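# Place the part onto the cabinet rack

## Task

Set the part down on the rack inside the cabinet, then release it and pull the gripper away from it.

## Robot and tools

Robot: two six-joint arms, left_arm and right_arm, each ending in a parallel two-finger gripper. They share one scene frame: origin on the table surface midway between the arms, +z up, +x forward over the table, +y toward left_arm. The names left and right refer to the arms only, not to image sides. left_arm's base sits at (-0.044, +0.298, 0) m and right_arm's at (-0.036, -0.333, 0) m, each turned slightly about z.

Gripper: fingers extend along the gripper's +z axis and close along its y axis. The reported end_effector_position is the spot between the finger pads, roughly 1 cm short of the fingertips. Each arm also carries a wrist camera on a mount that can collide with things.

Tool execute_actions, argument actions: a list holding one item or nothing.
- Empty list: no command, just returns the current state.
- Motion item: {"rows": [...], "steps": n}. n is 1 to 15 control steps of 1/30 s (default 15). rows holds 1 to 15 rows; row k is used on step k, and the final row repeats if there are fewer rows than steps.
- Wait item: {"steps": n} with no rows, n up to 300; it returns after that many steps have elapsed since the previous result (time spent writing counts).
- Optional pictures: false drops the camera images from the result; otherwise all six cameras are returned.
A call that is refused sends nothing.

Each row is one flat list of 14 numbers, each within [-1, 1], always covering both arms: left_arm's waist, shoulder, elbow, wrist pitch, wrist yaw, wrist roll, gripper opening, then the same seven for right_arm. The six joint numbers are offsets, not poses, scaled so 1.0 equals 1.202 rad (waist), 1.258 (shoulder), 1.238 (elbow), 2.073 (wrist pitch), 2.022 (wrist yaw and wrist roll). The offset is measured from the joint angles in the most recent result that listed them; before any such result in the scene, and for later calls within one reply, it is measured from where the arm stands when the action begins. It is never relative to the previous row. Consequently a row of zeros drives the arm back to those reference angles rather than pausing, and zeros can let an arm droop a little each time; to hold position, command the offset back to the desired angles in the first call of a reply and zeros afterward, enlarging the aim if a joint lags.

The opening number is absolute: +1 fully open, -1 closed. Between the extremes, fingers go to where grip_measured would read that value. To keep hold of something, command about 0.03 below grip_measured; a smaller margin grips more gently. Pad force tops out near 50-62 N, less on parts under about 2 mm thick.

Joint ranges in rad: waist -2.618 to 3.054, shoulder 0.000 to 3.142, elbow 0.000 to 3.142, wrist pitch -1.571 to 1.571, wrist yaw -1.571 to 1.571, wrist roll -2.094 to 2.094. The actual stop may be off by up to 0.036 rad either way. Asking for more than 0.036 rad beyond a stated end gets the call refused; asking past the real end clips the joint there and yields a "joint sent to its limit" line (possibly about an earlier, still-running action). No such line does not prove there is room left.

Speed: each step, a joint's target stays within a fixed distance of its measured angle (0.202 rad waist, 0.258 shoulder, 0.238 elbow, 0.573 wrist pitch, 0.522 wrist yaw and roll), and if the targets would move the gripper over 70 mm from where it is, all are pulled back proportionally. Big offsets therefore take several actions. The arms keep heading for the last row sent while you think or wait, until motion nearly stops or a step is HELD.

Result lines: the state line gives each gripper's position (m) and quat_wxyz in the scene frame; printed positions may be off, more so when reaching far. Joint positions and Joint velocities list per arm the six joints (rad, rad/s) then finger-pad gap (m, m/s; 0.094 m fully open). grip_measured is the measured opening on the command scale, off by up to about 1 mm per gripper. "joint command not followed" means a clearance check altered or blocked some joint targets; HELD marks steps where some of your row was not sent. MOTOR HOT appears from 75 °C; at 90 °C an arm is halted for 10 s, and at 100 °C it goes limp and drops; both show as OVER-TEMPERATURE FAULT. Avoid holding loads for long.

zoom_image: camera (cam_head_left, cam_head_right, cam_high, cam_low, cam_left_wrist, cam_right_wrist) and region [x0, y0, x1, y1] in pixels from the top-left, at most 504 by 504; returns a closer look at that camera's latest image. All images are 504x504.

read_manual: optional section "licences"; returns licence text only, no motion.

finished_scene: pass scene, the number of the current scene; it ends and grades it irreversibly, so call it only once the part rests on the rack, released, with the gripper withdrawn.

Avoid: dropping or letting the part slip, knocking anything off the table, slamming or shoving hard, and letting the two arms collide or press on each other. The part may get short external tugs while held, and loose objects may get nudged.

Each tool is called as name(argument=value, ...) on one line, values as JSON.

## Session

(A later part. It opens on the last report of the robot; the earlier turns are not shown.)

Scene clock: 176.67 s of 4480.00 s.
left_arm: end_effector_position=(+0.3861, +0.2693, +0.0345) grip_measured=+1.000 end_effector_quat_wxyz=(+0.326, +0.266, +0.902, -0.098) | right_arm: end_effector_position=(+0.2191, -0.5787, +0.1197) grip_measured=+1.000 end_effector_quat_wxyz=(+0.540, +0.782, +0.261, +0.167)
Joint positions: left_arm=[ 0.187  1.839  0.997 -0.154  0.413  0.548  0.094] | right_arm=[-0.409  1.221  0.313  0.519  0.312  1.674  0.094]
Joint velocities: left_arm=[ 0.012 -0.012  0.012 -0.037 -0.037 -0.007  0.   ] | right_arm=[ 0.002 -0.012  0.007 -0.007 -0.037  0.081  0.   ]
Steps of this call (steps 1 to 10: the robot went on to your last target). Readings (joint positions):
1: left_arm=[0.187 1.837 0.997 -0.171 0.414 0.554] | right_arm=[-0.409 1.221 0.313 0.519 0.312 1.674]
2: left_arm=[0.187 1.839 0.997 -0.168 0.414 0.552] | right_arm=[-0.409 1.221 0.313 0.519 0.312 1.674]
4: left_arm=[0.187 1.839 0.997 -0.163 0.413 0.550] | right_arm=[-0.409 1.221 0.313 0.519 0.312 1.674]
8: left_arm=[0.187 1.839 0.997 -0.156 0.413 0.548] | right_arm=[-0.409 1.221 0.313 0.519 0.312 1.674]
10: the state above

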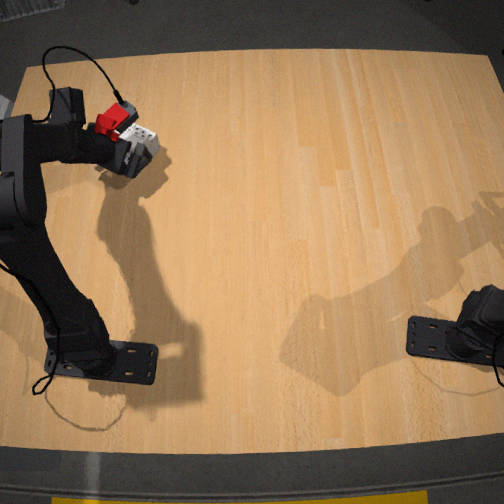

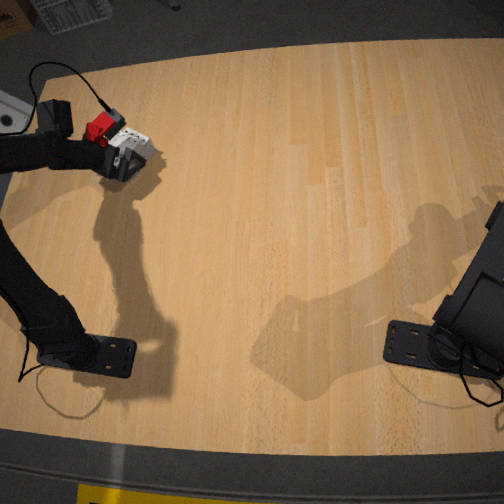

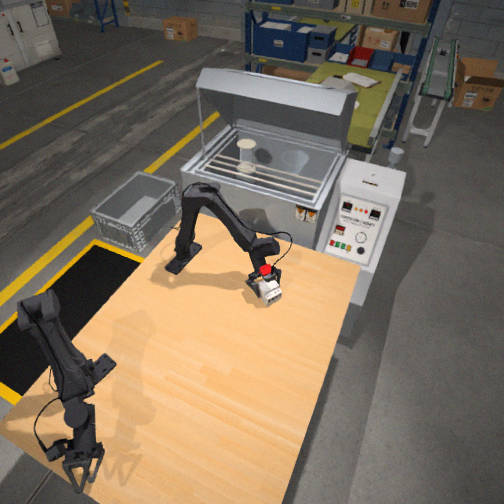

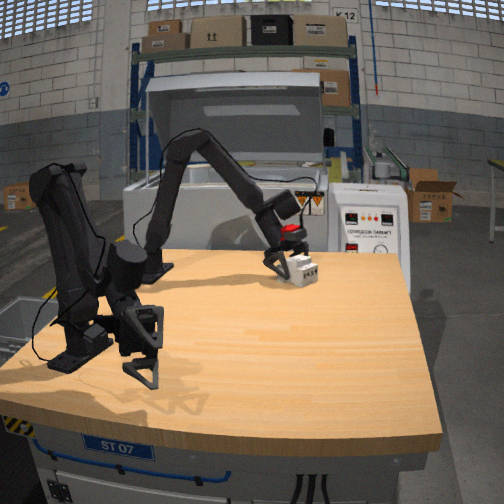

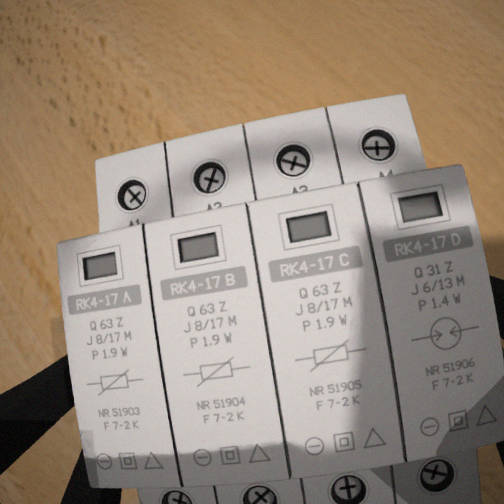

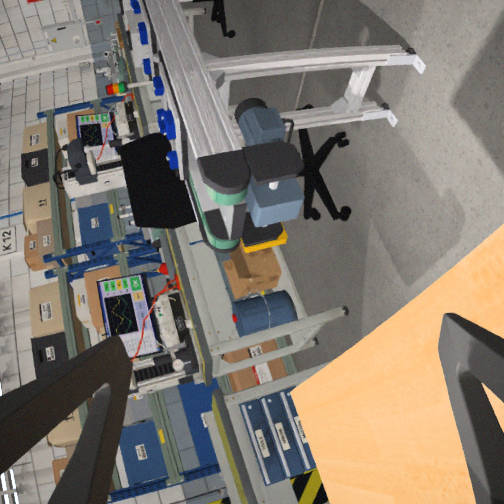

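execute_actions(actions=[{"rows":[[0,0,0,0,0,0,0.94,0,0,0,0,0,0,1],[0,0,0,0,0,0,0.88,0,0,0,0,0,0,1],[0,0,0,0,0,0,0.82,0,0,0,0,0,0,1],[0,0,0,0,0,0,0.76,0,0,0,0,0,0,1],[0,0,0,0,0,0,0.71,0,0,0,0,0,0,1],[0,0,0,0,0,0,0.66,0,0,0,0,0,0,1],[0,0,0,0,0,0,0.62,0,0,0,0,0,0,1],[0,0,0,0,0,0,0.59,0,0,0,0,0,0,1],[0,0,0,0,0,0,0.57,0,0,0,0,0,0,1],[0,0,0,0,0,0,0.55,0,0,0,0,0,0,1],[0,0,0,0,0,0,0.53,0,0,0,0,0,0,1],[0,0,0,0,0,0,0.51,0,0,0,0,0,0,1],[0,0,0,0,0,0,0.49,0,0,0,0,0,0,1],[0,0,0,0,0,0,0.48,0,0,0,0,0,0,1]],"steps":15}], pictures=false)

execute_actions(actions=[{"steps":8}])

Scene clock: 182.43 s of 4480.00 s.
left_arm: end_effector_position=(+0.3865, +0.2695, +0.0348) grip_measured=+0.537 end_effector_quat_wxyz=(+0.326, +0.266, +0.902, -0.098) | right_arm: end_effector_position=(+0.2191, -0.5787, +0.1197) grip_measured=+1.000 end_effector_quat_wxyz=(+0.540, +0.782, +0.261, +0.167)
Joint positions: left_arm=[ 0.187  1.839  0.997 -0.152  0.412  0.548  0.072] | right_arm=[-0.409  1.221  0.313  0.519  0.312  1.674  0.094]
Joint velocities: left_arm=[ 0.012 -0.012  0.012 -0.007  0.007 -0.007  0.001] | right_arm=[-0.002  0.012  0.017 -0.037  0.051 -0.022  0.   ]
Steps of this call (steps 1 to 30: the robot went on to your last target; steps 31 to 90: nothing new was sent; then 2.27 s passed at rest; steps 91 to 105: all 15 steps of this action). Readings (joint positions):
91: left_arm=[0.187 1.839 0.997 -0.152 0.412 0.547] | right_arm=[-0.409 1.221 0.313 0.519 0.312 1.674]
92: left_arm=[0.187 1.839 0.997 -0.152 0.412 0.547] | right_arm=[-0.409 1.221 0.313 0.519 0.312 1.674]
94: left_arm=[0.187 1.839 0.997 -0.152 0.412 0.547] | right_arm=[-0.409 1.221 0.313 0.519 0.312 1.674]
98: left_arm=[0.187 1.839 0.997 -0.152 0.413 0.547] | right_arm=[-0.409 1.221 0.313 0.519 0.312 1.674]
105: the state above

Scene clock: 182.70 s of 4480.00 s.
left_arm: end_effector_position=(+0.3865, +0.2695, +0.0348) grip_measured=+0.537 end_effector_quat_wxyz=(+0.326, +0.266, +0.902, -0.098) | right_arm: end_effector_position=(+0.2191, -0.5787, +0.1197) grip_measured=+1.000 end_effector_quat_wxyz=(+0.540, +0.782, +0.261, +0.167)
Joint positions: left_arm=[ 0.187  1.839  0.997 -0.152  0.412  0.548  0.072] | right_arm=[-0.409  1.221  0.313  0.519  0.312  1.674  0.094]
Joint velocities: left_arm=[-0.027 -0.012  0.007 -0.066 -0.007 -0.022 -0.   ] | right_arm=[-0.002 -0.007 -0.012  0.037  0.037 -0.037  0.   ]
Steps of this call (steps 1 to 8: the robot went on to your last target). Readings (joint positions):
1: left_arm=[0.187 1.839 0.997 -0.152 0.412 0.548] | right_arm=[-0.409 1.221 0.313 0.519 0.312 1.674]
2: left_arm=[0.187 1.839 0.997 -0.152 0.412 0.548] | right_arm=[-0.409 1.221 0.313 0.519 0.312 1.674]
4: left_arm=[0.187 1.839 0.997 -0.152 0.412 0.548] | right_arm=[-0.409 1.221 0.313 0.519 0.312 1.674]
8: the state above

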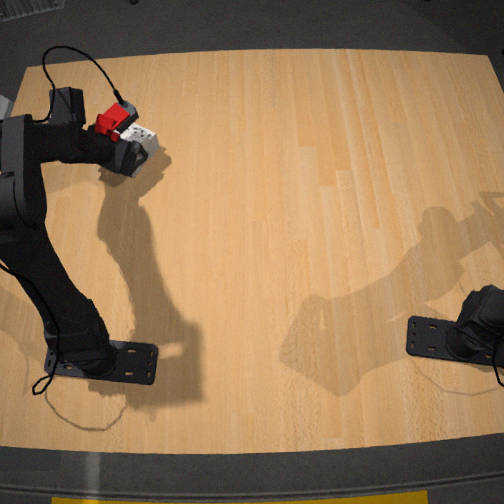

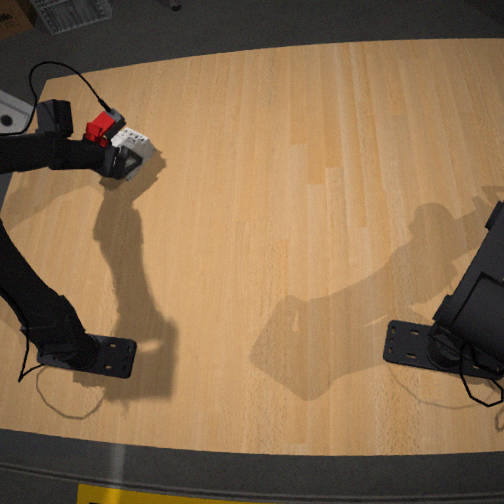

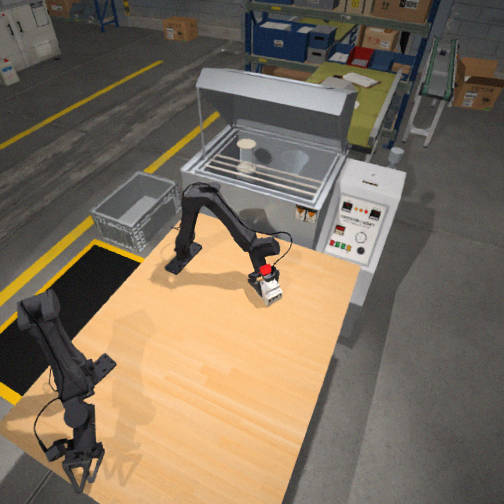

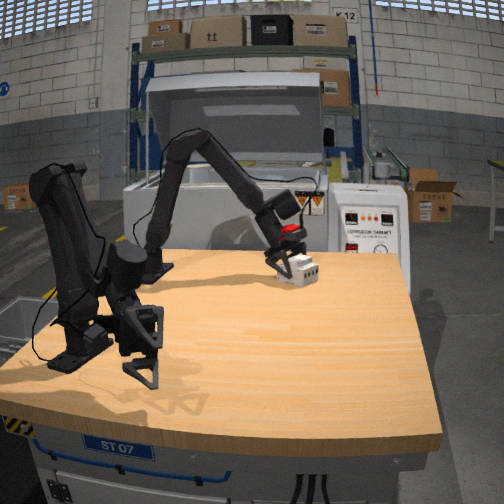

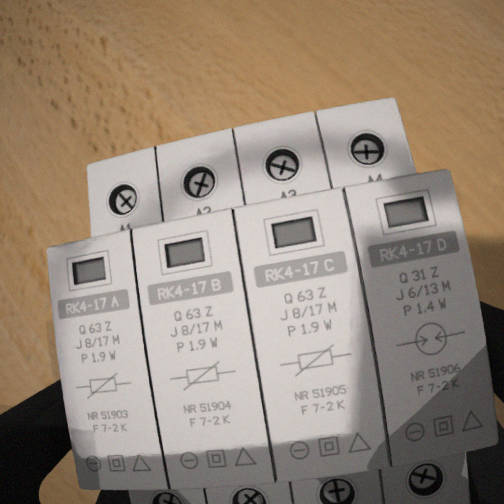

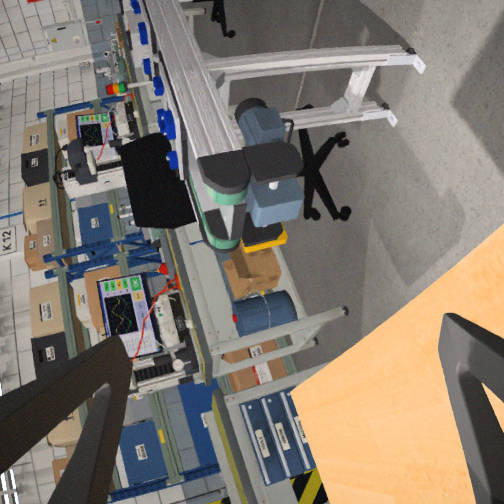

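execute_actions(actions=[{"rows":[[0,-0.004,0.006,-0.004,-0.002,-0.002,0.5,0,0,0,0,0,0,1],[0,-0.01,0.014,-0.011,-0.004,-0.006,0.5,0,0,0,0,0,0,1],[0,-0.018,0.025,-0.022,-0.008,-0.011,0.5,0,0,0,0,0,0,1],[0,-0.028,0.039,-0.035,-0.013,-0.018,0.5,0,0,0,0,0,0,1],[0,-0.039,0.054,-0.05,-0.019,-0.026,0.5,0,0,0,0,0,0,1],[0.002,-0.051,0.071,-0.066,-0.025,-0.034,0.5,0,0,0,0,0,0,1],[0.005,-0.063,0.088,-0.082,-0.031,-0.042,0.5,0,0,0,0,0,0,1],[0.009,-0.076,0.105,-0.099,-0.038,-0.05,0.5,0,0,0,0,0,0,1],[0.014,-0.088,0.122,-0.115,-0.044,-0.058,0.5,0,0,0,0,0,0,1],[0.02,-0.101,0.14,-0.132,-0.05,-0.067,0.5,0,0,0,0,0,0,1],[0.027,-0.113,0.157,-0.148,-0.057,-0.075,0.5,0,0,0,0,0,0,1],[0.035,-0.126,0.175,-0.165,-0.063,-0.084,0.5,0,0,0,0,0,0,1],[0.044,-0.138,0.192,-0.181,-0.069,-0.092,0.5,0,0,0,0,0,0,1],[0.054,-0.151,0.21,-0.198,-0.076,-0.101,0.5,0,0,0,0,0,0,1],[0.065,-0.164,0.228,-0.215,-0.082,-0.109,0.5,0,0,0,0,0,0,1]],"steps":15}], pictures=false)

execute_actions(actions=[{"rows":[[0.035,-0.035,0.052,-0.085,-0.03,-0.043,0.5,0,0,0,0,0,0,1],[0.048,-0.048,0.07,-0.102,-0.036,-0.051,0.5,0,0,0,0,0,0,1],[0.062,-0.06,0.087,-0.118,-0.043,-0.06,0.5,0,0,0,0,0,0,1],[0.077,-0.073,0.105,-0.135,-0.049,-0.068,0.5,0,0,0,0,0,0,1],[0.093,-0.085,0.122,-0.151,-0.055,-0.077,0.5,0,0,0,0,0,0,1],[0.11,-0.098,0.14,-0.168,-0.062,-0.085,0.5,0,0,0,0,0,0,1],[0.128,-0.11,0.157,-0.184,-0.068,-0.094,0.5,0,0,0,0,0,0,1],[0.146,-0.123,0.175,-0.201,-0.074,-0.102,0.5,0,0,0,0,0,0,1],[0.165,-0.135,0.192,-0.217,-0.081,-0.111,0.5,0,0,0,0,0,0,1],[0.184,-0.148,0.21,-0.234,-0.087,-0.119,0.5,0,0,0,0,0,0,1],[0.204,-0.16,0.227,-0.25,-0.093,-0.128,0.5,0,0,0,0,0,0,1],[0.224,-0.173,0.245,-0.267,-0.1,-0.136,0.5,0,0,0,0,0,0,1],[0.244,-0.185,0.262,-0.283,-0.106,-0.145,0.5,0,0,0,0,0,0,1],[0.264,-0.196,0.278,-0.298,-0.112,-0.153,0.5,0,0,0,0,0,0,1],[0.284,-0.206,0.292,-0.312,-0.118,-0.16,0.5,0,0,0,0,0,0,1]],"steps":15}], pictures=false)

execute_actions(actions=[{"rows":[[0.06,-0.028,0.04,-0.075,-0.028,-0.038,0.5,0,0,0,0,0,0,1],[0.082,-0.036,0.051,-0.085,-0.032,-0.043,0.5,0,0,0,0,0,0,1],[0.104,-0.043,0.061,-0.094,-0.035,-0.048,0.5,0,0,0,0,0,0,1],[0.126,-0.05,0.07,-0.102,-0.038,-0.052,0.5,0,0,0,0,0,0,1],[0.148,-0.056,0.078,-0.11,-0.041,-0.056,0.5,0,0,0,0,0,0,1],[0.17,-0.061,0.085,-0.117,-0.044,-0.06,0.5,0,0,0,0,0,0,1],[0.192,-0.066,0.092,-0.123,-0.046,-0.063,0.5,0,0,0,0,0,0,1],[0.214,-0.07,0.098,-0.128,-0.048,-0.066,0.5,0,0,0,0,0,0,1],[0.236,-0.074,0.103,-0.133,-0.05,-0.068,0.5,0,0,0,0,0,0,1],[0.258,-0.077,0.107,-0.137,-0.051,-0.07,0.5,0,0,0,0,0,0,1],[0.28,-0.08,0.111,-0.14,-0.052,-0.072,0.5,0,0,0,0,0,0,1],[0.3,-0.082,0.114,-0.143,-0.053,-0.073,0.5,0,0,0,0,0,0,1],[0.318,-0.084,0.116,-0.145,-0.054,-0.074,0.5,0,0,0,0,0,0,1],[0.332,-0.085,0.118,-0.146,-0.054,-0.075,0.5,0,0,0,0,0,0,1],[0.342,-0.085,0.118,-0.147,-0.055,-0.075,0.5,0,0,0,0,0,0,1]],"steps":15}], pictures=false)

execute_actions(actions=[{"steps":12}])

Scene clock: 219.13 s of 4480.00 s.
left_arm: end_effector_position=(+0.3871, +0.3106, +0.1090) grip_measured=+0.537 end_effector_quat_wxyz=(+0.300, +0.162, +0.938, -0.055) | right_arm: end_effector_position=(+0.2191, -0.5787, +0.1197) grip_measured=+1.000 end_effector_quat_wxyz=(+0.540, +0.782, +0.261, +0.167)
Joint positions: left_arm=[ 0.231  1.709  1.202 -0.502  0.279  0.403  0.072] | right_arm=[-0.409  1.221  0.313  0.519  0.312  1.674  0.094]
Joint velocities: left_arm=[ 0.335 -0.525  0.696 -0.842 -0.315 -0.374 -0.   ] | right_arm=[-0.002  0.022 -0.007  0.007  0.007 -0.022  0.   ]
Steps of this call (steps 1 to 15: the robot went on to your last target; steps 16 to 90: nothing new was sent; then 32.93 s passed at rest; steps 91 to 105: all 15 steps of this action). Readings (joint positions):
91: left_arm=[0.187 1.839 0.997 -0.152 0.412 0.548] | right_arm=[-0.409 1.221 0.313 0.519 0.312 1.674]
92: left_arm=[0.187 1.839 0.997 -0.152 0.411 0.548] | right_arm=[-0.409 1.221 0.313 0.519 0.312 1.674]
94: left_arm=[0.187 1.838 1.004 -0.166 0.406 0.545] | right_arm=[-0.409 1.221 0.313 0.519 0.312 1.674]
98: left_arm=[0.187 1.819 1.053 -0.273 0.359 0.506] | right_arm=[-0.409 1.221 0.313 0.519 0.312 1.674]
105: the state above

Scene clock: 219.63 s of 4480.00 s.
left_arm: end_effector_position=(+0.2998, +0.4441, +0.2188) grip_measured=+0.537 end_effector_quat_wxyz=(+0.251, -0.127, +0.959, +0.035) | right_arm: end_effector_position=(+0.2191, -0.5787, +0.1197) grip_measured=+1.000 end_effector_quat_wxyz=(+0.540, +0.782, +0.261, +0.167)
Joint positions: left_arm=[ 0.529  1.519  1.492 -1.038  0.084  0.155  0.072] | right_arm=[-0.409  1.221  0.313  0.519  0.312  1.674  0.094]
Joint velocities: left_arm=[ 0.672 -0.535  0.642 -0.784 -0.33  -0.476 -0.001] | right_arm=[ 0.012 -0.007 -0.017 -0.066  0.051 -0.037  0.   ]
Steps of this call (steps 1 to 15: all 15 steps of this action). Readings (joint positions):
1: left_arm=[0.243 1.694 1.223 -0.532 0.267 0.387] | right_arm=[-0.409 1.221 0.313 0.519 0.312 1.674]
2: left_arm=[0.257 1.681 1.244 -0.561 0.254 0.372] | right_arm=[-0.409 1.221 0.313 0.519 0.312 1.674]
4: left_arm=[0.286 1.663 1.278 -0.629 0.227 0.340] | right_arm=[-0.409 1.221 0.313 0.519 0.312 1.674]
8: left_arm=[0.362 1.630 1.341 -0.791 0.174 0.274] | right_arm=[-0.409 1.221 0.313 0.519 0.312 1.674]
15: the state above

Scene clock: 220.13 s of 4480.00 s.
left_arm: end_effector_position=(+0.1674, +0.5319, +0.2450) grip_measured=+0.537 end_effector_quat_wxyz=(+0.169, -0.383, +0.904, +0.087) | right_arm: end_effector_position=(+0.2191, -0.5787, +0.1197) grip_measured=+1.000 end_effector_quat_wxyz=(+0.540, +0.782, +0.261, +0.167)
Joint positions: left_arm=[ 0.912  1.452  1.597 -1.334 -0.019  0.026  0.072] | right_arm=[-0.409  1.221  0.313  0.519  0.312  1.674  0.094]
Joint velocities: left_arm=[ 0.549 -0.134  0.095 -0.183 -0.139 -0.037 -0.001] | right_arm=[ 0.007 -0.017 -0.007 -0.066  0.022  0.051  0.   ]
Steps of this call (steps 1 to 15: all 15 steps of this action). Readings (joint positions):
1: left_arm=[0.554 1.504 1.510 -1.065 0.073 0.142] | right_arm=[-0.409 1.221 0.313 0.519 0.312 1.674]
2: left_arm=[0.580 1.491 1.524 -1.090 0.062 0.129] | right_arm=[-0.409 1.221 0.313 0.519 0.312 1.674]
4: left_arm=[0.633 1.478 1.543 -1.144 0.043 0.105] | right_arm=[-0.409 1.221 0.313 0.519 0.312 1.674]
8: left_arm=[0.738 1.476 1.562 -1.244 0.012 0.066] | right_arm=[-0.409 1.221 0.313 0.519 0.312 1.674]
15: the state above

Scene clock: 220.53 s of 4480.00 s.
left_arm: end_effector_position=(+0.1544, +0.5340, +0.2478) grip_measured=+0.538 end_effector_quat_wxyz=(+0.161, -0.402, +0.897, +0.092) | right_arm: end_effector_position=(+0.2191, -0.5787, +0.1197) grip_measured=+1.000 end_effector_quat_wxyz=(+0.540, +0.782, +0.261, +0.167)
Joint positions: left_arm=[ 0.94   1.442  1.604 -1.362 -0.032  0.013  0.072] | right_arm=[-0.409  1.221  0.313  0.519  0.312  1.674  0.094]
Joint velocities: left_arm=[-0.032 -0.002 -0.022  0.007 -0.139  0.007 -0.001] | right_arm=[ 0.012 -0.012 -0.017 -0.007  0.022 -0.051  0.   ]
Steps of this call (steps 1 to 12: the robot went on to your last target). Readings (joint positions):
1: left_arm=[0.927 1.448 1.600 -1.340 -0.025 0.023] | right_arm=[-0.409 1.221 0.313 0.519 0.312 1.674]
2: left_arm=[0.936 1.445 1.603 -1.344 -0.030 0.020] | right_arm=[-0.409 1.221 0.313 0.519 0.312 1.674]
4: left_arm=[0.940 1.442 1.604 -1.352 -0.034 0.017] | right_arm=[-0.409 1.221 0.313 0.519 0.312 1.674]
8: left_arm=[0.940 1.442 1.604 -1.360 -0.032 0.014] | right_arm=[-0.409 1.221 0.313 0.519 0.312 1.674]
12: the state above

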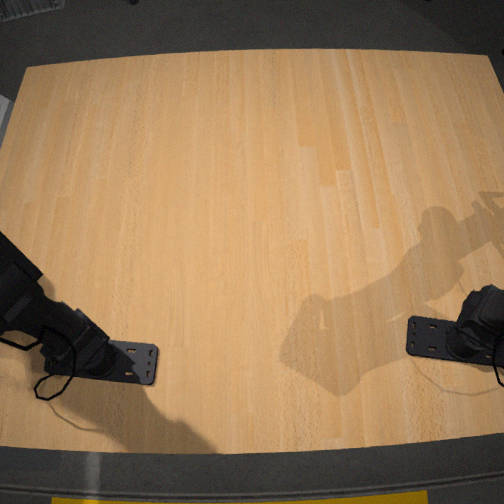

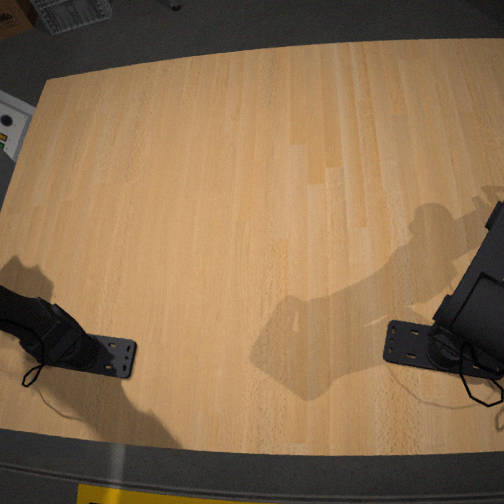

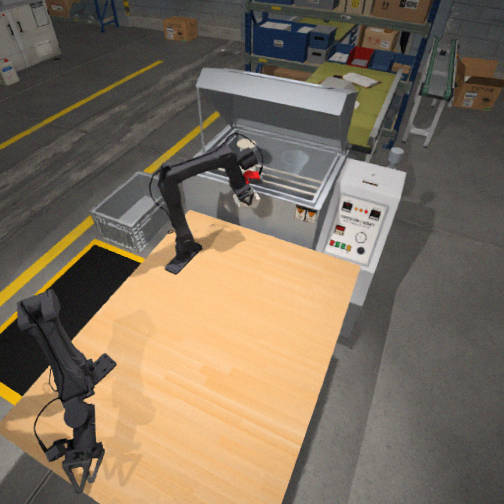

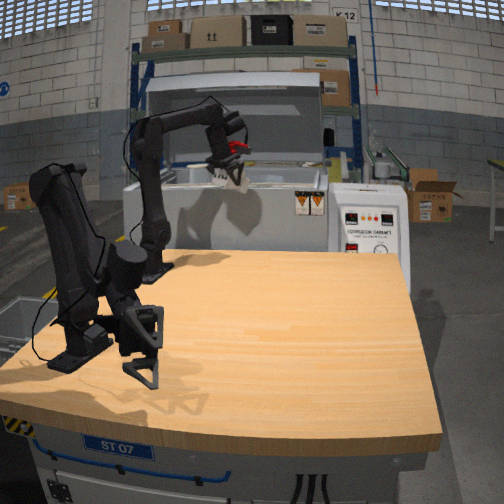

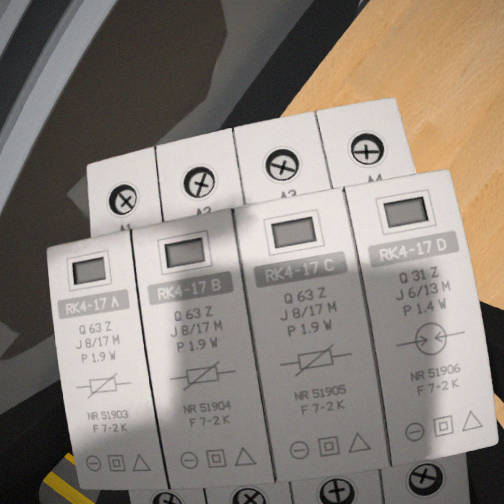

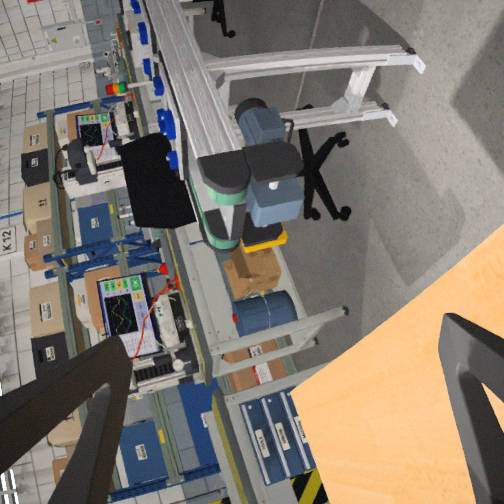

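execute_actions(actions=[{"rows":[[0,-0.025,0.028,0.003,0.002,0,0.5,0,0,0,0,0,0,1],[0.005,-0.037,0.039,0.007,0.004,-0.001,0.5,0,0,0,0,0,0,1],[0.015,-0.05,0.05,0.013,0.006,-0.002,0.5,0,0,0,0,0,0,1],[0.03,-0.063,0.061,0.02,0.008,-0.003,0.5,0,0,0,0,0,0,1],[0.05,-0.076,0.072,0.027,0.01,-0.004,0.5,0,0,0,0,0,0,1],[0.075,-0.088,0.082,0.034,0.012,-0.005,0.5,0,0,0,0,0,0,1],[0.102,-0.098,0.091,0.041,0.014,-0.006,0.5,0,0,0,0,0,0,1],[0.13,-0.106,0.098,0.047,0.015,-0.007,0.5,0,0,0,0,0,0,1],[0.158,-0.112,0.103,0.051,0.016,-0.008,0.5,0,0,0,0,0,0,1],[0.186,-0.116,0.106,0.054,0.017,-0.008,0.5,0,0,0,0,0,0,1],[0.214,-0.118,0.107,0.056,0.018,-0.008,0.5,0,0,0,0,0,0,1],[0.241,-0.118,0.107,0.057,0.018,-0.008,0.5,0,0,0,0,0,0,1],[0.266,-0.118,0.107,0.057,0.018,-0.008,0.5,0,0,0,0,0,0,1],[0.287,-0.118,0.107,0.057,0.018,-0.008,0.5,0,0,0,0,0,0,1],[0.3,-0.118,0.107,0.057,0.018,-0.008,0.5,0,0,0,0,0,0,1]],"steps":15}], pictures=false)

execute_actions(actions=[{"steps":12}])

Scene clock: 233.23 s of 4480.00 s.
left_arm: end_effector_position=(+0.0732, +0.5812, +0.3313) grip_measured=+0.538 end_effector_quat_wxyz=(+0.273, -0.521, +0.787, +0.185) | right_arm: end_effector_position=(+0.2191, -0.5787, +0.1197) grip_measured=+1.000 end_effector_quat_wxyz=(+0.540, +0.782, +0.261, +0.167)
Joint positions: left_arm=[ 1.264  1.305  1.713 -1.307 -0.004  0.006  0.072] | right_arm=[-0.409  1.221  0.313  0.519  0.312  1.674  0.094]
Joint velocities: left_arm=[ 0.711 -0.012 -0.002  0.022 -0.081  0.022 -0.003] | right_arm=[ 0.007  0.007 -0.017 -0.007 -0.037 -0.022  0.   ]
Steps of this call (steps 1 to 30: the robot went on to your last target; steps 31 to 90: nothing new was sent; then 9.20 s passed at rest; steps 91 to 105: all 15 steps of this action). Readings (joint positions):
91: left_arm=[0.940 1.442 1.604 -1.364 -0.032 0.012] | right_arm=[-0.409 1.221 0.313 0.519 0.312 1.674]
92: left_arm=[0.940 1.441 1.605 -1.365 -0.032 0.012] | right_arm=[-0.409 1.221 0.313 0.519 0.312 1.674]
94: left_arm=[0.947 1.435 1.614 -1.367 -0.025 0.012] | right_arm=[-0.409 1.221 0.313 0.519 0.312 1.674]
98: left_arm=[1.030 1.384 1.659 -1.355 -0.002 0.012] | right_arm=[-0.409 1.221 0.313 0.519 0.312 1.674]
105: the state above

Scene clock: 233.63 s of 4480.00 s.
left_arm: end_effector_position=(+0.0630, +0.5857, +0.3307) grip_measured=+0.538 end_effector_quat_wxyz=(+0.269, -0.536, +0.778, +0.190) | right_arm: end_effector_position=(+0.2191, -0.5787, +0.1197) grip_measured=+1.000 end_effector_quat_wxyz=(+0.540, +0.782, +0.261, +0.167)
Joint positions: left_arm=[ 1.299  1.307  1.713 -1.307 -0.006  0.005  0.072] | right_arm=[-0.409  1.221  0.313  0.519  0.312  1.674  0.094]
Joint velocities: left_arm=[-0.007 -0.007 -0.007 -0.037  0.037  0.139  0.001] | right_arm=[-0.007  0.002  0.027  0.037  0.051 -0.051  0.   ]
Steps of this call (steps 1 to 12: the robot went on to your last target). Readings (joint positions):
1: left_arm=[1.283 1.305 1.713 -1.306 -0.008 0.006] | right_arm=[-0.409 1.221 0.313 0.519 0.312 1.674]
2: left_arm=[1.294 1.306 1.713 -1.307 -0.012 0.005] | right_arm=[-0.409 1.221 0.313 0.519 0.312 1.674]
4: left_arm=[1.299 1.307 1.713 -1.307 -0.013 0.005] | right_arm=[-0.409 1.221 0.313 0.519 0.312 1.674]
8: left_arm=[1.299 1.307 1.713 -1.307 -0.007 0.005] | right_arm=[-0.409 1.221 0.313 0.519 0.312 1.674]
12: the state above

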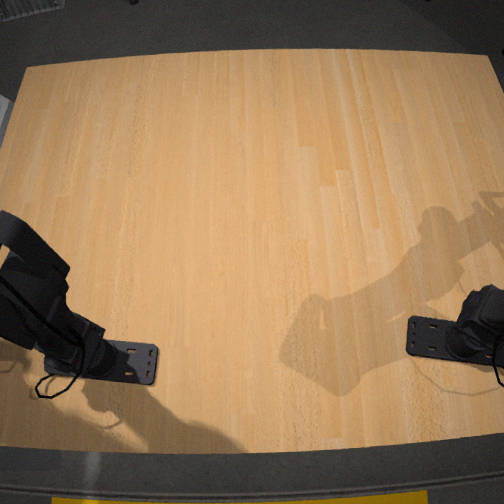

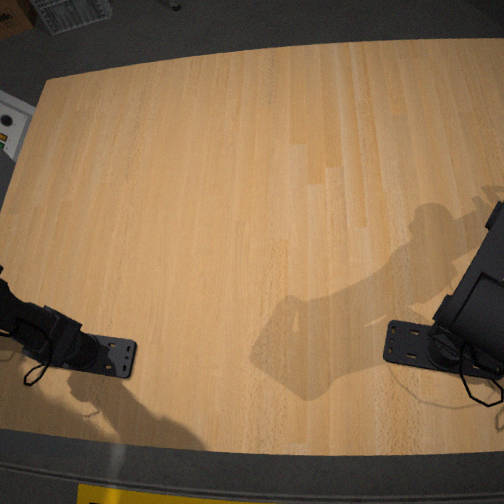

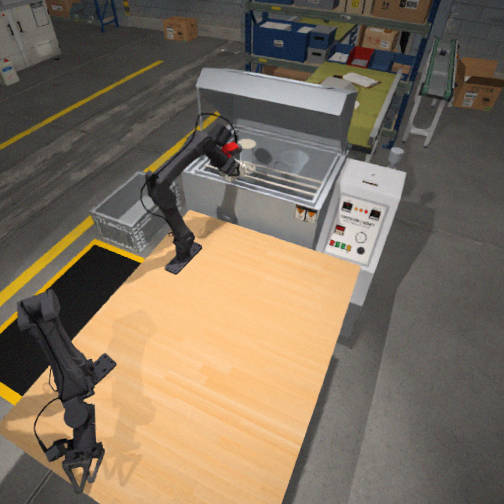

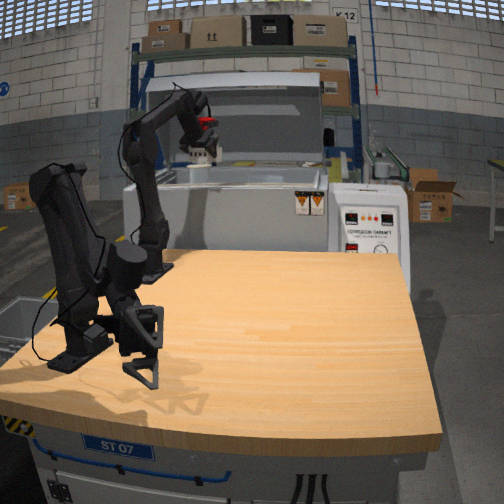

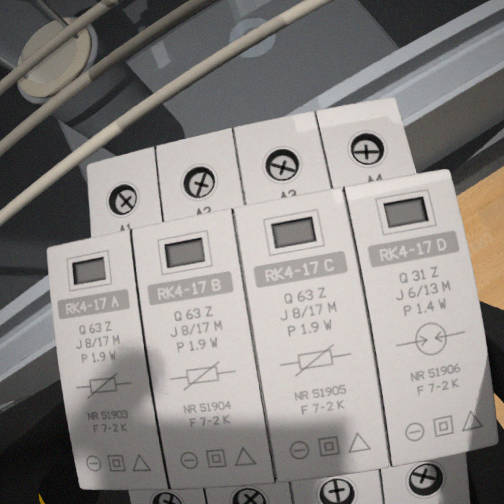

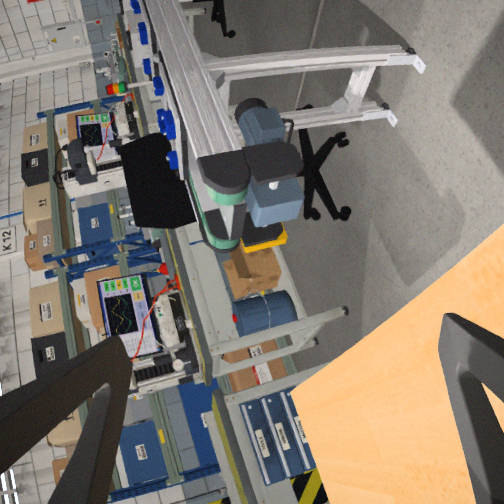

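zoom_image(camera="cam_left_wrist", region=[0, 0, 504, 280])

zoom_image(camera="cam_high", region=[170, 90, 360, 240])

zoom_image(camera="cam_low", region=[120, 60, 340, 220])

Region (0, 0, 504, 280) of cam_left_wrist's 504x504 image, scaled by 1.000.

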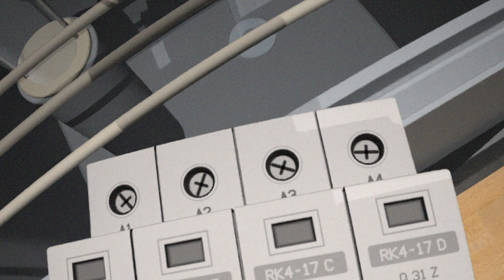

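Region (170, 90, 360, 240) of cam_high's 504x504 image, scaled by 2.653, with more detail than that image has; it fills the top 398 rows of this view, and the rest is white.

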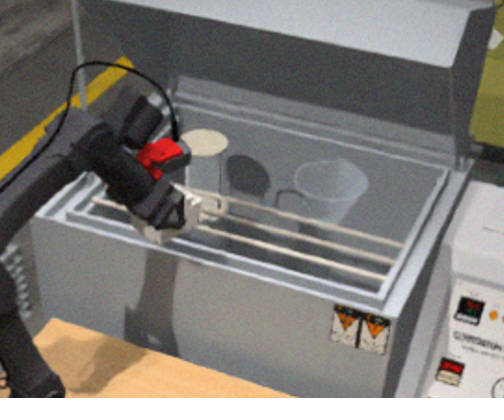

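Region (120, 60, 340, 220) of cam_low's 504x504 image, scaled by 2.291, with more detail than that image has; it fills the top 367 rows of this view, and the rest is white.

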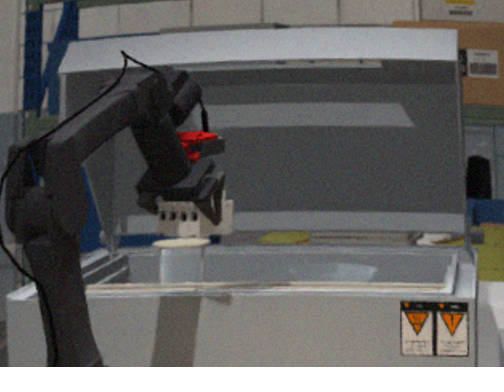

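execute_actions(actions=[{"rows":[[-0.002,-0.006,0.023,0.03,-0.002,-0.003,0.5,0,0,0,0,0,0,1],[-0.005,0.001,0.03,0.031,-0.005,-0.007,0.5,0,0,0,0,0,0,1],[-0.008,0.011,0.039,0.032,-0.009,-0.012,0.5,0,0,0,0,0,0,1],[-0.012,0.023,0.05,0.033,-0.014,-0.018,0.5,0,0,0,0,0,0,1],[-0.016,0.037,0.063,0.034,-0.019,-0.025,0.5,0,0,0,0,0,0,1],[-0.021,0.053,0.078,0.035,-0.025,-0.033,0.5,0,0,0,0,0,0,1],[-0.026,0.069,0.093,0.036,-0.031,-0.041,0.5,0,0,0,0,0,0,1],[-0.031,0.085,0.108,0.037,-0.037,-0.049,0.5,0,0,0,0,0,0,1],[-0.036,0.102,0.123,0.038,-0.043,-0.057,0.5,0,0,0,0,0,0,1],[-0.041,0.118,0.138,0.039,-0.049,-0.065,0.5,0,0,0,0,0,0,1],[-0.046,0.135,0.154,0.04,-0.055,-0.073,0.5,0,0,0,0,0,0,1],[-0.051,0.151,0.169,0.041,-0.061,-0.081,0.5,0,0,0,0,0,0,1],[-0.056,0.168,0.184,0.042,-0.067,-0.089,0.5,0,0,0,0,0,0,1],[-0.061,0.184,0.2,0.043,-0.073,-0.097,0.5,0,0,0,0,0,0,1],[-0.066,0.2,0.215,0.044,-0.079,-0.105,0.5,0,0,0,0,0,0,1]],"steps":15}], pictures=false)

execute_actions(actions=[{"rows":[[-0.018,0.035,0.075,0.03,-0.02,-0.038,0.5,0,0,0,0,0,0,1],[-0.023,0.051,0.09,0.031,-0.026,-0.046,0.5,0,0,0,0,0,0,1],[-0.028,0.068,0.105,0.032,-0.032,-0.054,0.5,0,0,0,0,0,0,1],[-0.033,0.084,0.121,0.033,-0.038,-0.062,0.5,0,0,0,0,0,0,1],[-0.038,0.101,0.136,0.034,-0.044,-0.07,0.5,0,0,0,0,0,0,1],[-0.043,0.117,0.151,0.035,-0.05,-0.078,0.5,0,0,0,0,0,0,1],[-0.048,0.134,0.167,0.036,-0.056,-0.086,0.5,0,0,0,0,0,0,1],[-0.053,0.15,0.182,0.036,-0.062,-0.094,0.5,0,0,0,0,0,0,1],[-0.058,0.166,0.197,0.037,-0.068,-0.102,0.5,0,0,0,0,0,0,1],[-0.063,0.182,0.212,0.037,-0.074,-0.11,0.5,0,0,0,0,0,0,1],[-0.067,0.197,0.226,0.038,-0.079,-0.117,0.5,0,0,0,0,0,0,1],[-0.071,0.21,0.238,0.038,-0.084,-0.123,0.5,0,0,0,0,0,0,1],[-0.074,0.221,0.247,0.038,-0.087,-0.128,0.5,0,0,0,0,0,0,1],[-0.077,0.229,0.253,0.038,-0.089,-0.131,0.5,0,0,0,0,0,0,1],[-0.078,0.234,0.256,0.038,-0.09,-0.133,0.5,0,0,0,0,0,0,1]],"steps":15}], pictures=false)

execute_actions(actions=[{"steps":12}])

Scene clock: 265.30 s of 4480.00 s.
left_arm: end_effector_position=(+0.0884, +0.6408, +0.3297) grip_measured=+0.538 end_effector_quat_wxyz=(+0.252, -0.581, +0.748, +0.198) | right_arm: end_effector_position=(+0.2191, -0.5787, +0.1197) grip_measured=+1.000 end_effector_quat_wxyz=(+0.540, +0.782, +0.261, +0.167)
Joint positions: left_arm=[ 1.238  1.539  1.911 -1.298 -0.107 -0.136  0.072] | right_arm=[-0.409  1.221  0.313  0.519  0.312  1.674  0.094]
Joint velocities: left_arm=[-0.168  0.637  0.52   0.066 -0.286 -0.359  0.001] | right_arm=[ 0.007 -0.007 -0.002  0.007  0.007 -0.051  0.   ]
Steps of this call (steps 1 to 30: the robot went on to your last target; steps 31 to 90: nothing new was sent; then 28.17 s passed at rest; steps 91 to 105: all 15 steps of this action). Readings (joint positions):
91: left_arm=[1.299 1.307 1.713 -1.307 -0.004 0.005] | right_arm=[-0.409 1.221 0.313 0.519 0.312 1.674]
92: left_arm=[1.299 1.308 1.713 -1.307 -0.005 0.004] | right_arm=[-0.409 1.221 0.313 0.519 0.312 1.674]
94: left_arm=[1.298 1.318 1.722 -1.309 -0.011 -0.003] | right_arm=[-0.409 1.221 0.313 0.519 0.312 1.674]
98: left_arm=[1.281 1.381 1.783 -1.309 -0.039 -0.039] | right_arm=[-0.409 1.221 0.313 0.519 0.312 1.674]
105: the state above

Scene clock: 265.80 s of 4480.00 s.
left_arm: end_effector_position=(+0.1336, +0.7071, +0.3141) grip_measured=+0.538 end_effector_quat_wxyz=(-0.248, +0.643, -0.693, -0.212) | right_arm: end_effector_position=(+0.2191, -0.5787, +0.1197) grip_measured=+1.000 end_effector_quat_wxyz=(+0.540, +0.782, +0.261, +0.167)
Joint positions: left_arm=[ 1.156  1.838  2.177 -1.283 -0.235 -0.352  0.072] | right_arm=[-0.409  1.221  0.313  0.519  0.312  1.674  0.094]
Joint velocities: left_arm=[-0.105  0.359  0.188  0.022 -0.154 -0.286  0.   ] | right_arm=[ 0.012 -0.027  0.002  0.037 -0.022 -0.007  0.   ]
Steps of this call (steps 1 to 15: all 15 steps of this action). Readings (joint positions):
1: left_arm=[1.233 1.562 1.931 -1.297 -0.114 -0.150] | right_arm=[-0.409 1.221 0.313 0.519 0.312 1.674]
2: left_arm=[1.228 1.584 1.951 -1.297 -0.120 -0.163] | right_arm=[-0.409 1.221 0.313 0.519 0.312 1.674]
4: left_arm=[1.217 1.628 1.991 -1.296 -0.134 -0.192] | right_arm=[-0.409 1.221 0.313 0.519 0.312 1.674]
8: left_arm=[1.193 1.710 2.068 -1.294 -0.171 -0.253] | right_arm=[-0.409 1.221 0.313 0.519 0.312 1.674]
15: the state above

Scene clock: 266.20 s of 4480.00 s.
left_arm: end_effector_position=(+0.1352, +0.7133, +0.3081) grip_measured=+0.538 end_effector_quat_wxyz=(-0.244, +0.657, -0.680, -0.215) | right_arm: end_effector_position=(+0.2191, -0.5787, +0.1197) grip_measured=+1.000 end_effector_quat_wxyz=(+0.540, +0.782, +0.261, +0.167)
Joint positions: left_arm=[ 1.15   1.865  2.189 -1.279 -0.259 -0.393  0.072] | right_arm=[-0.409  1.221  0.313  0.519  0.312  1.674  0.094]
Joint velocities: left_arm=[ 0.002  0.002 -0.007 -0.066 -0.037 -0.066  0.   ] | right_arm=[-0.017  0.022 -0.012 -0.022 -0.022  0.037  0.   ]
Steps of this call (steps 1 to 12: the robot went on to your last target). Readings (joint positions):
1: left_arm=[1.154 1.849 2.182 -1.280 -0.240 -0.361] | right_arm=[-0.409 1.221 0.313 0.519 0.312 1.674]
2: left_arm=[1.152 1.856 2.183 -1.279 -0.243 -0.368] | right_arm=[-0.409 1.221 0.313 0.519 0.312 1.674]
4: left_arm=[1.150 1.864 2.183 -1.279 -0.247 -0.378] | right_arm=[-0.409 1.221 0.313 0.519 0.312 1.674]
8: left_arm=[1.150 1.865 2.186 -1.279 -0.255 -0.389] | right_arm=[-0.409 1.221 0.313 0.519 0.312 1.674]
12: the state above

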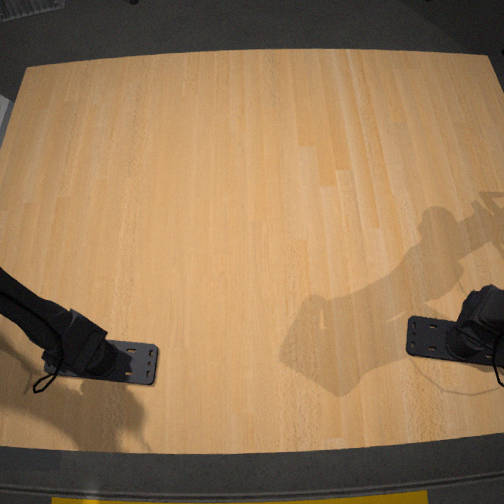

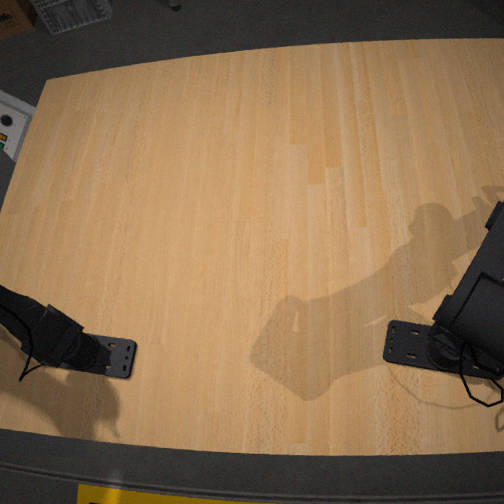

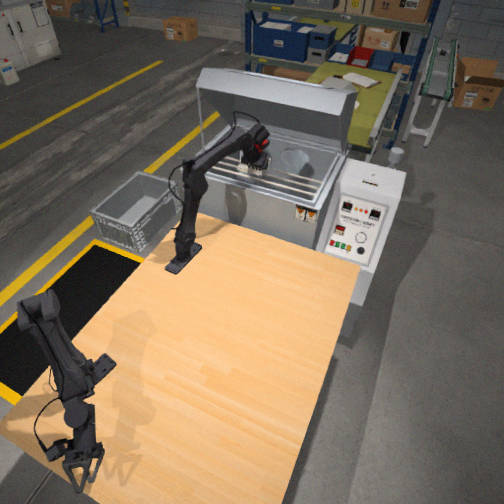

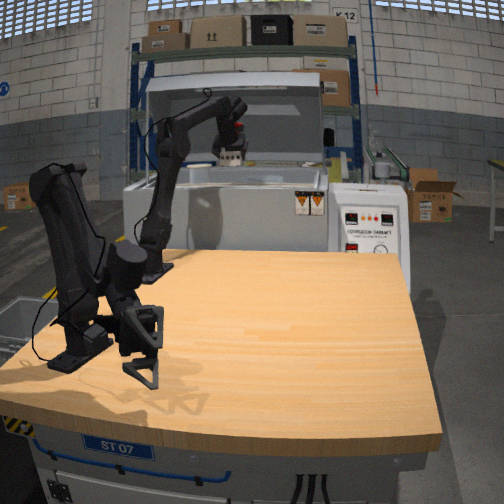

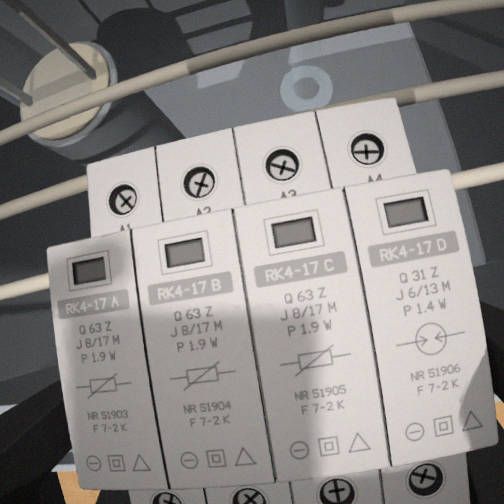

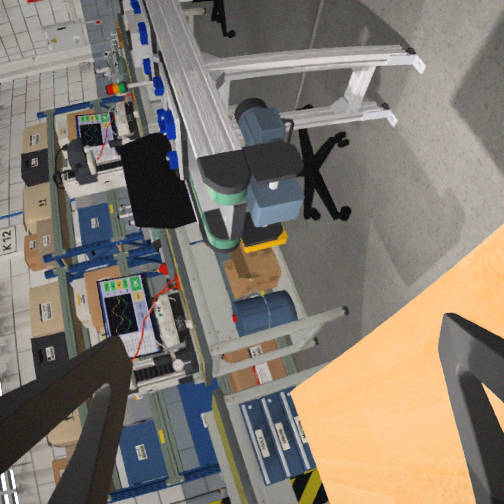

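execute_actions(actions=[{"rows":[[0.002,-0.022,0.035,0.032,-0.016,0,0.5,0,0,0,0,0,0,1],[0.004,-0.015,0.04,0.036,-0.017,0.001,0.5,0,0,0,0,0,0,1],[0.006,-0.005,0.047,0.041,-0.018,0.002,0.5,0,0,0,0,0,0,1],[0.009,0.008,0.056,0.047,-0.019,0.003,0.5,0,0,0,0,0,0,1],[0.012,0.023,0.066,0.053,-0.02,0.004,0.5,0,0,0,0,0,0,1],[0.015,0.039,0.077,0.059,-0.022,0.005,0.5,0,0,0,0,0,0,1],[0.018,0.056,0.088,0.065,-0.023,0.006,0.5,0,0,0,0,0,0,1],[0.021,0.073,0.099,0.07,-0.024,0.007,0.5,0,0,0,0,0,0,1],[0.024,0.09,0.11,0.075,-0.025,0.008,0.5,0,0,0,0,0,0,1],[0.027,0.107,0.12,0.08,-0.026,0.009,0.5,0,0,0,0,0,0,1],[0.03,0.123,0.13,0.084,-0.027,0.01,0.5,0,0,0,0,0,0,1],[0.032,0.138,0.139,0.087,-0.028,0.011,0.5,0,0,0,0,0,0,1],[0.034,0.151,0.146,0.09,-0.029,0.011,0.5,0,0,0,0,0,0,1],[0.036,0.162,0.151,0.092,-0.03,0.011,0.5,0,0,0,0,0,0,1],[0.037,0.169,0.154,0.093,-0.03,0.011,0.5,0,0,0,0,0,0,1]],"steps":15}], pictures=false)

execute_actions(actions=[{"steps":15}])

Scene clock: 291.70 s of 4480.00 s.
left_arm: end_effector_position=(+0.1477, +0.7807, +0.2787) grip_measured=+0.538 end_effector_quat_wxyz=(-0.252, +0.665, -0.662, -0.237) | right_arm: end_effector_position=(+0.2191, -0.5787, +0.1197) grip_measured=+1.000 end_effector_quat_wxyz=(+0.540, +0.782, +0.261, +0.167)
Joint positions: left_arm=[ 1.184  2.076  2.334 -1.172 -0.285 -0.383  0.072] | right_arm=[-0.409  1.221  0.313  0.519  0.312  1.674  0.094]
Joint velocities: left_arm=[ 0.066  0.564  0.076  0.183 -0.037  0.037 -0.   ] | right_arm=[ 0.002  0.002  0.012 -0.081 -0.081 -0.037  0.   ]
Steps of this call (steps 1 to 30: the robot went on to your last target; steps 31 to 90: nothing new was sent; then 22.00 s passed at rest; steps 91 to 105: all 15 steps of this action). Readings (joint positions):
91: left_arm=[1.150 1.865 2.189 -1.279 -0.260 -0.396] | right_arm=[-0.409 1.221 0.313 0.519 0.312 1.674]
92: left_arm=[1.150 1.865 2.190 -1.279 -0.261 -0.396] | right_arm=[-0.409 1.221 0.313 0.519 0.312 1.674]
94: left_arm=[1.150 1.873 2.204 -1.278 -0.263 -0.396] | right_arm=[-0.409 1.221 0.313 0.519 0.312 1.674]
98: left_arm=[1.158 1.922 2.260 -1.249 -0.269 -0.392] | right_arm=[-0.409 1.221 0.313 0.519 0.312 1.674]
105: the state above

Scene clock: 292.20 s of 4480.00 s.
left_arm: end_effector_position=(+0.1489, +0.7911, +0.2578) grip_measured=+0.538 end_effector_quat_wxyz=(-0.237, +0.667, -0.666, -0.236) | right_arm: end_effector_position=(+0.2191, -0.5787, +0.1197) grip_measured=+1.000 end_effector_quat_wxyz=(+0.540, +0.782, +0.261, +0.167)
Joint positions: left_arm=[ 1.19   2.124  2.335 -1.156 -0.289 -0.379  0.072] | right_arm=[-0.409  1.221  0.313  0.519  0.312  1.674  0.094]
Joint velocities: left_arm=[ 0.002  0.007 -0.017 -0.095  0.007  0.066 -0.001] | right_arm=[ 0.002  0.007 -0.007 -0.007  0.081 -0.051  0.   ]
Steps of this call (steps 1 to 15: the robot went on to your last target). Readings (joint positions):
1: left_arm=[1.187 2.094 2.335 -1.166 -0.286 -0.382] | right_arm=[-0.409 1.221 0.313 0.519 0.312 1.674]
2: left_arm=[1.189 2.108 2.335 -1.162 -0.287 -0.381] | right_arm=[-0.409 1.221 0.313 0.519 0.312 1.674]
4: left_arm=[1.190 2.127 2.335 -1.162 -0.287 -0.381] | right_arm=[-0.409 1.221 0.313 0.519 0.312 1.674]
8: left_arm=[1.190 2.130 2.335 -1.161 -0.287 -0.379] | right_arm=[-0.409 1.221 0.313 0.519 0.312 1.674]
15: the state above

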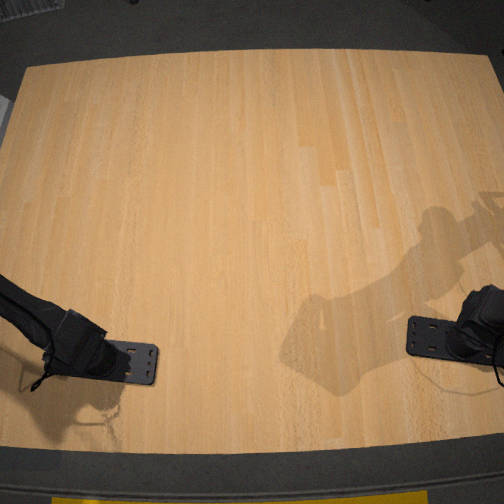

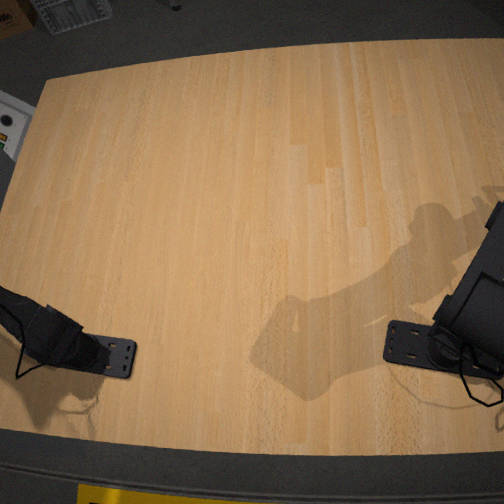

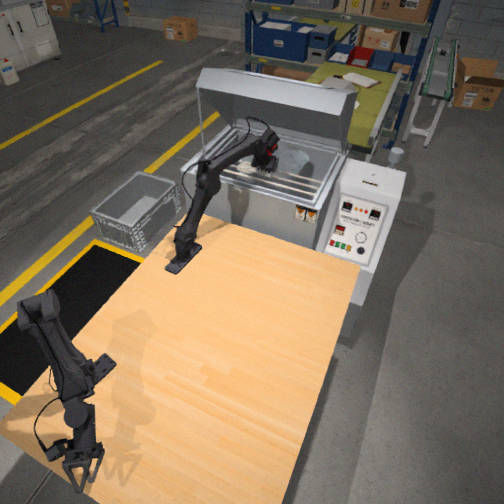

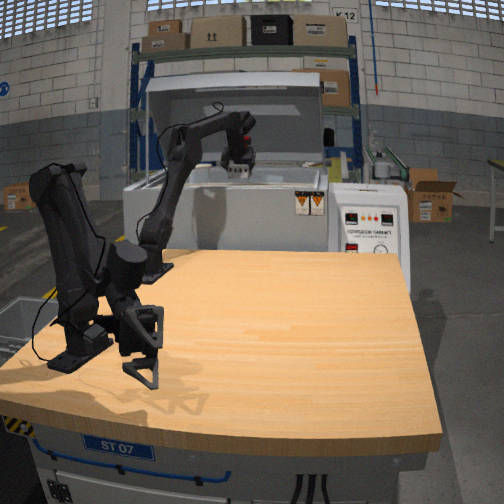

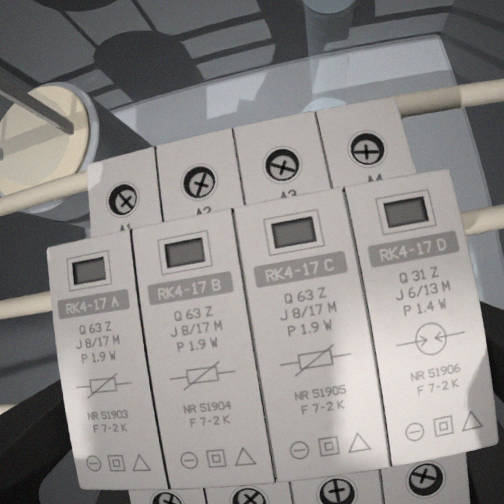

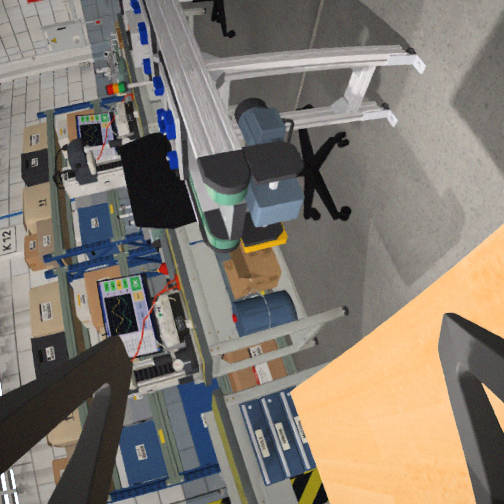

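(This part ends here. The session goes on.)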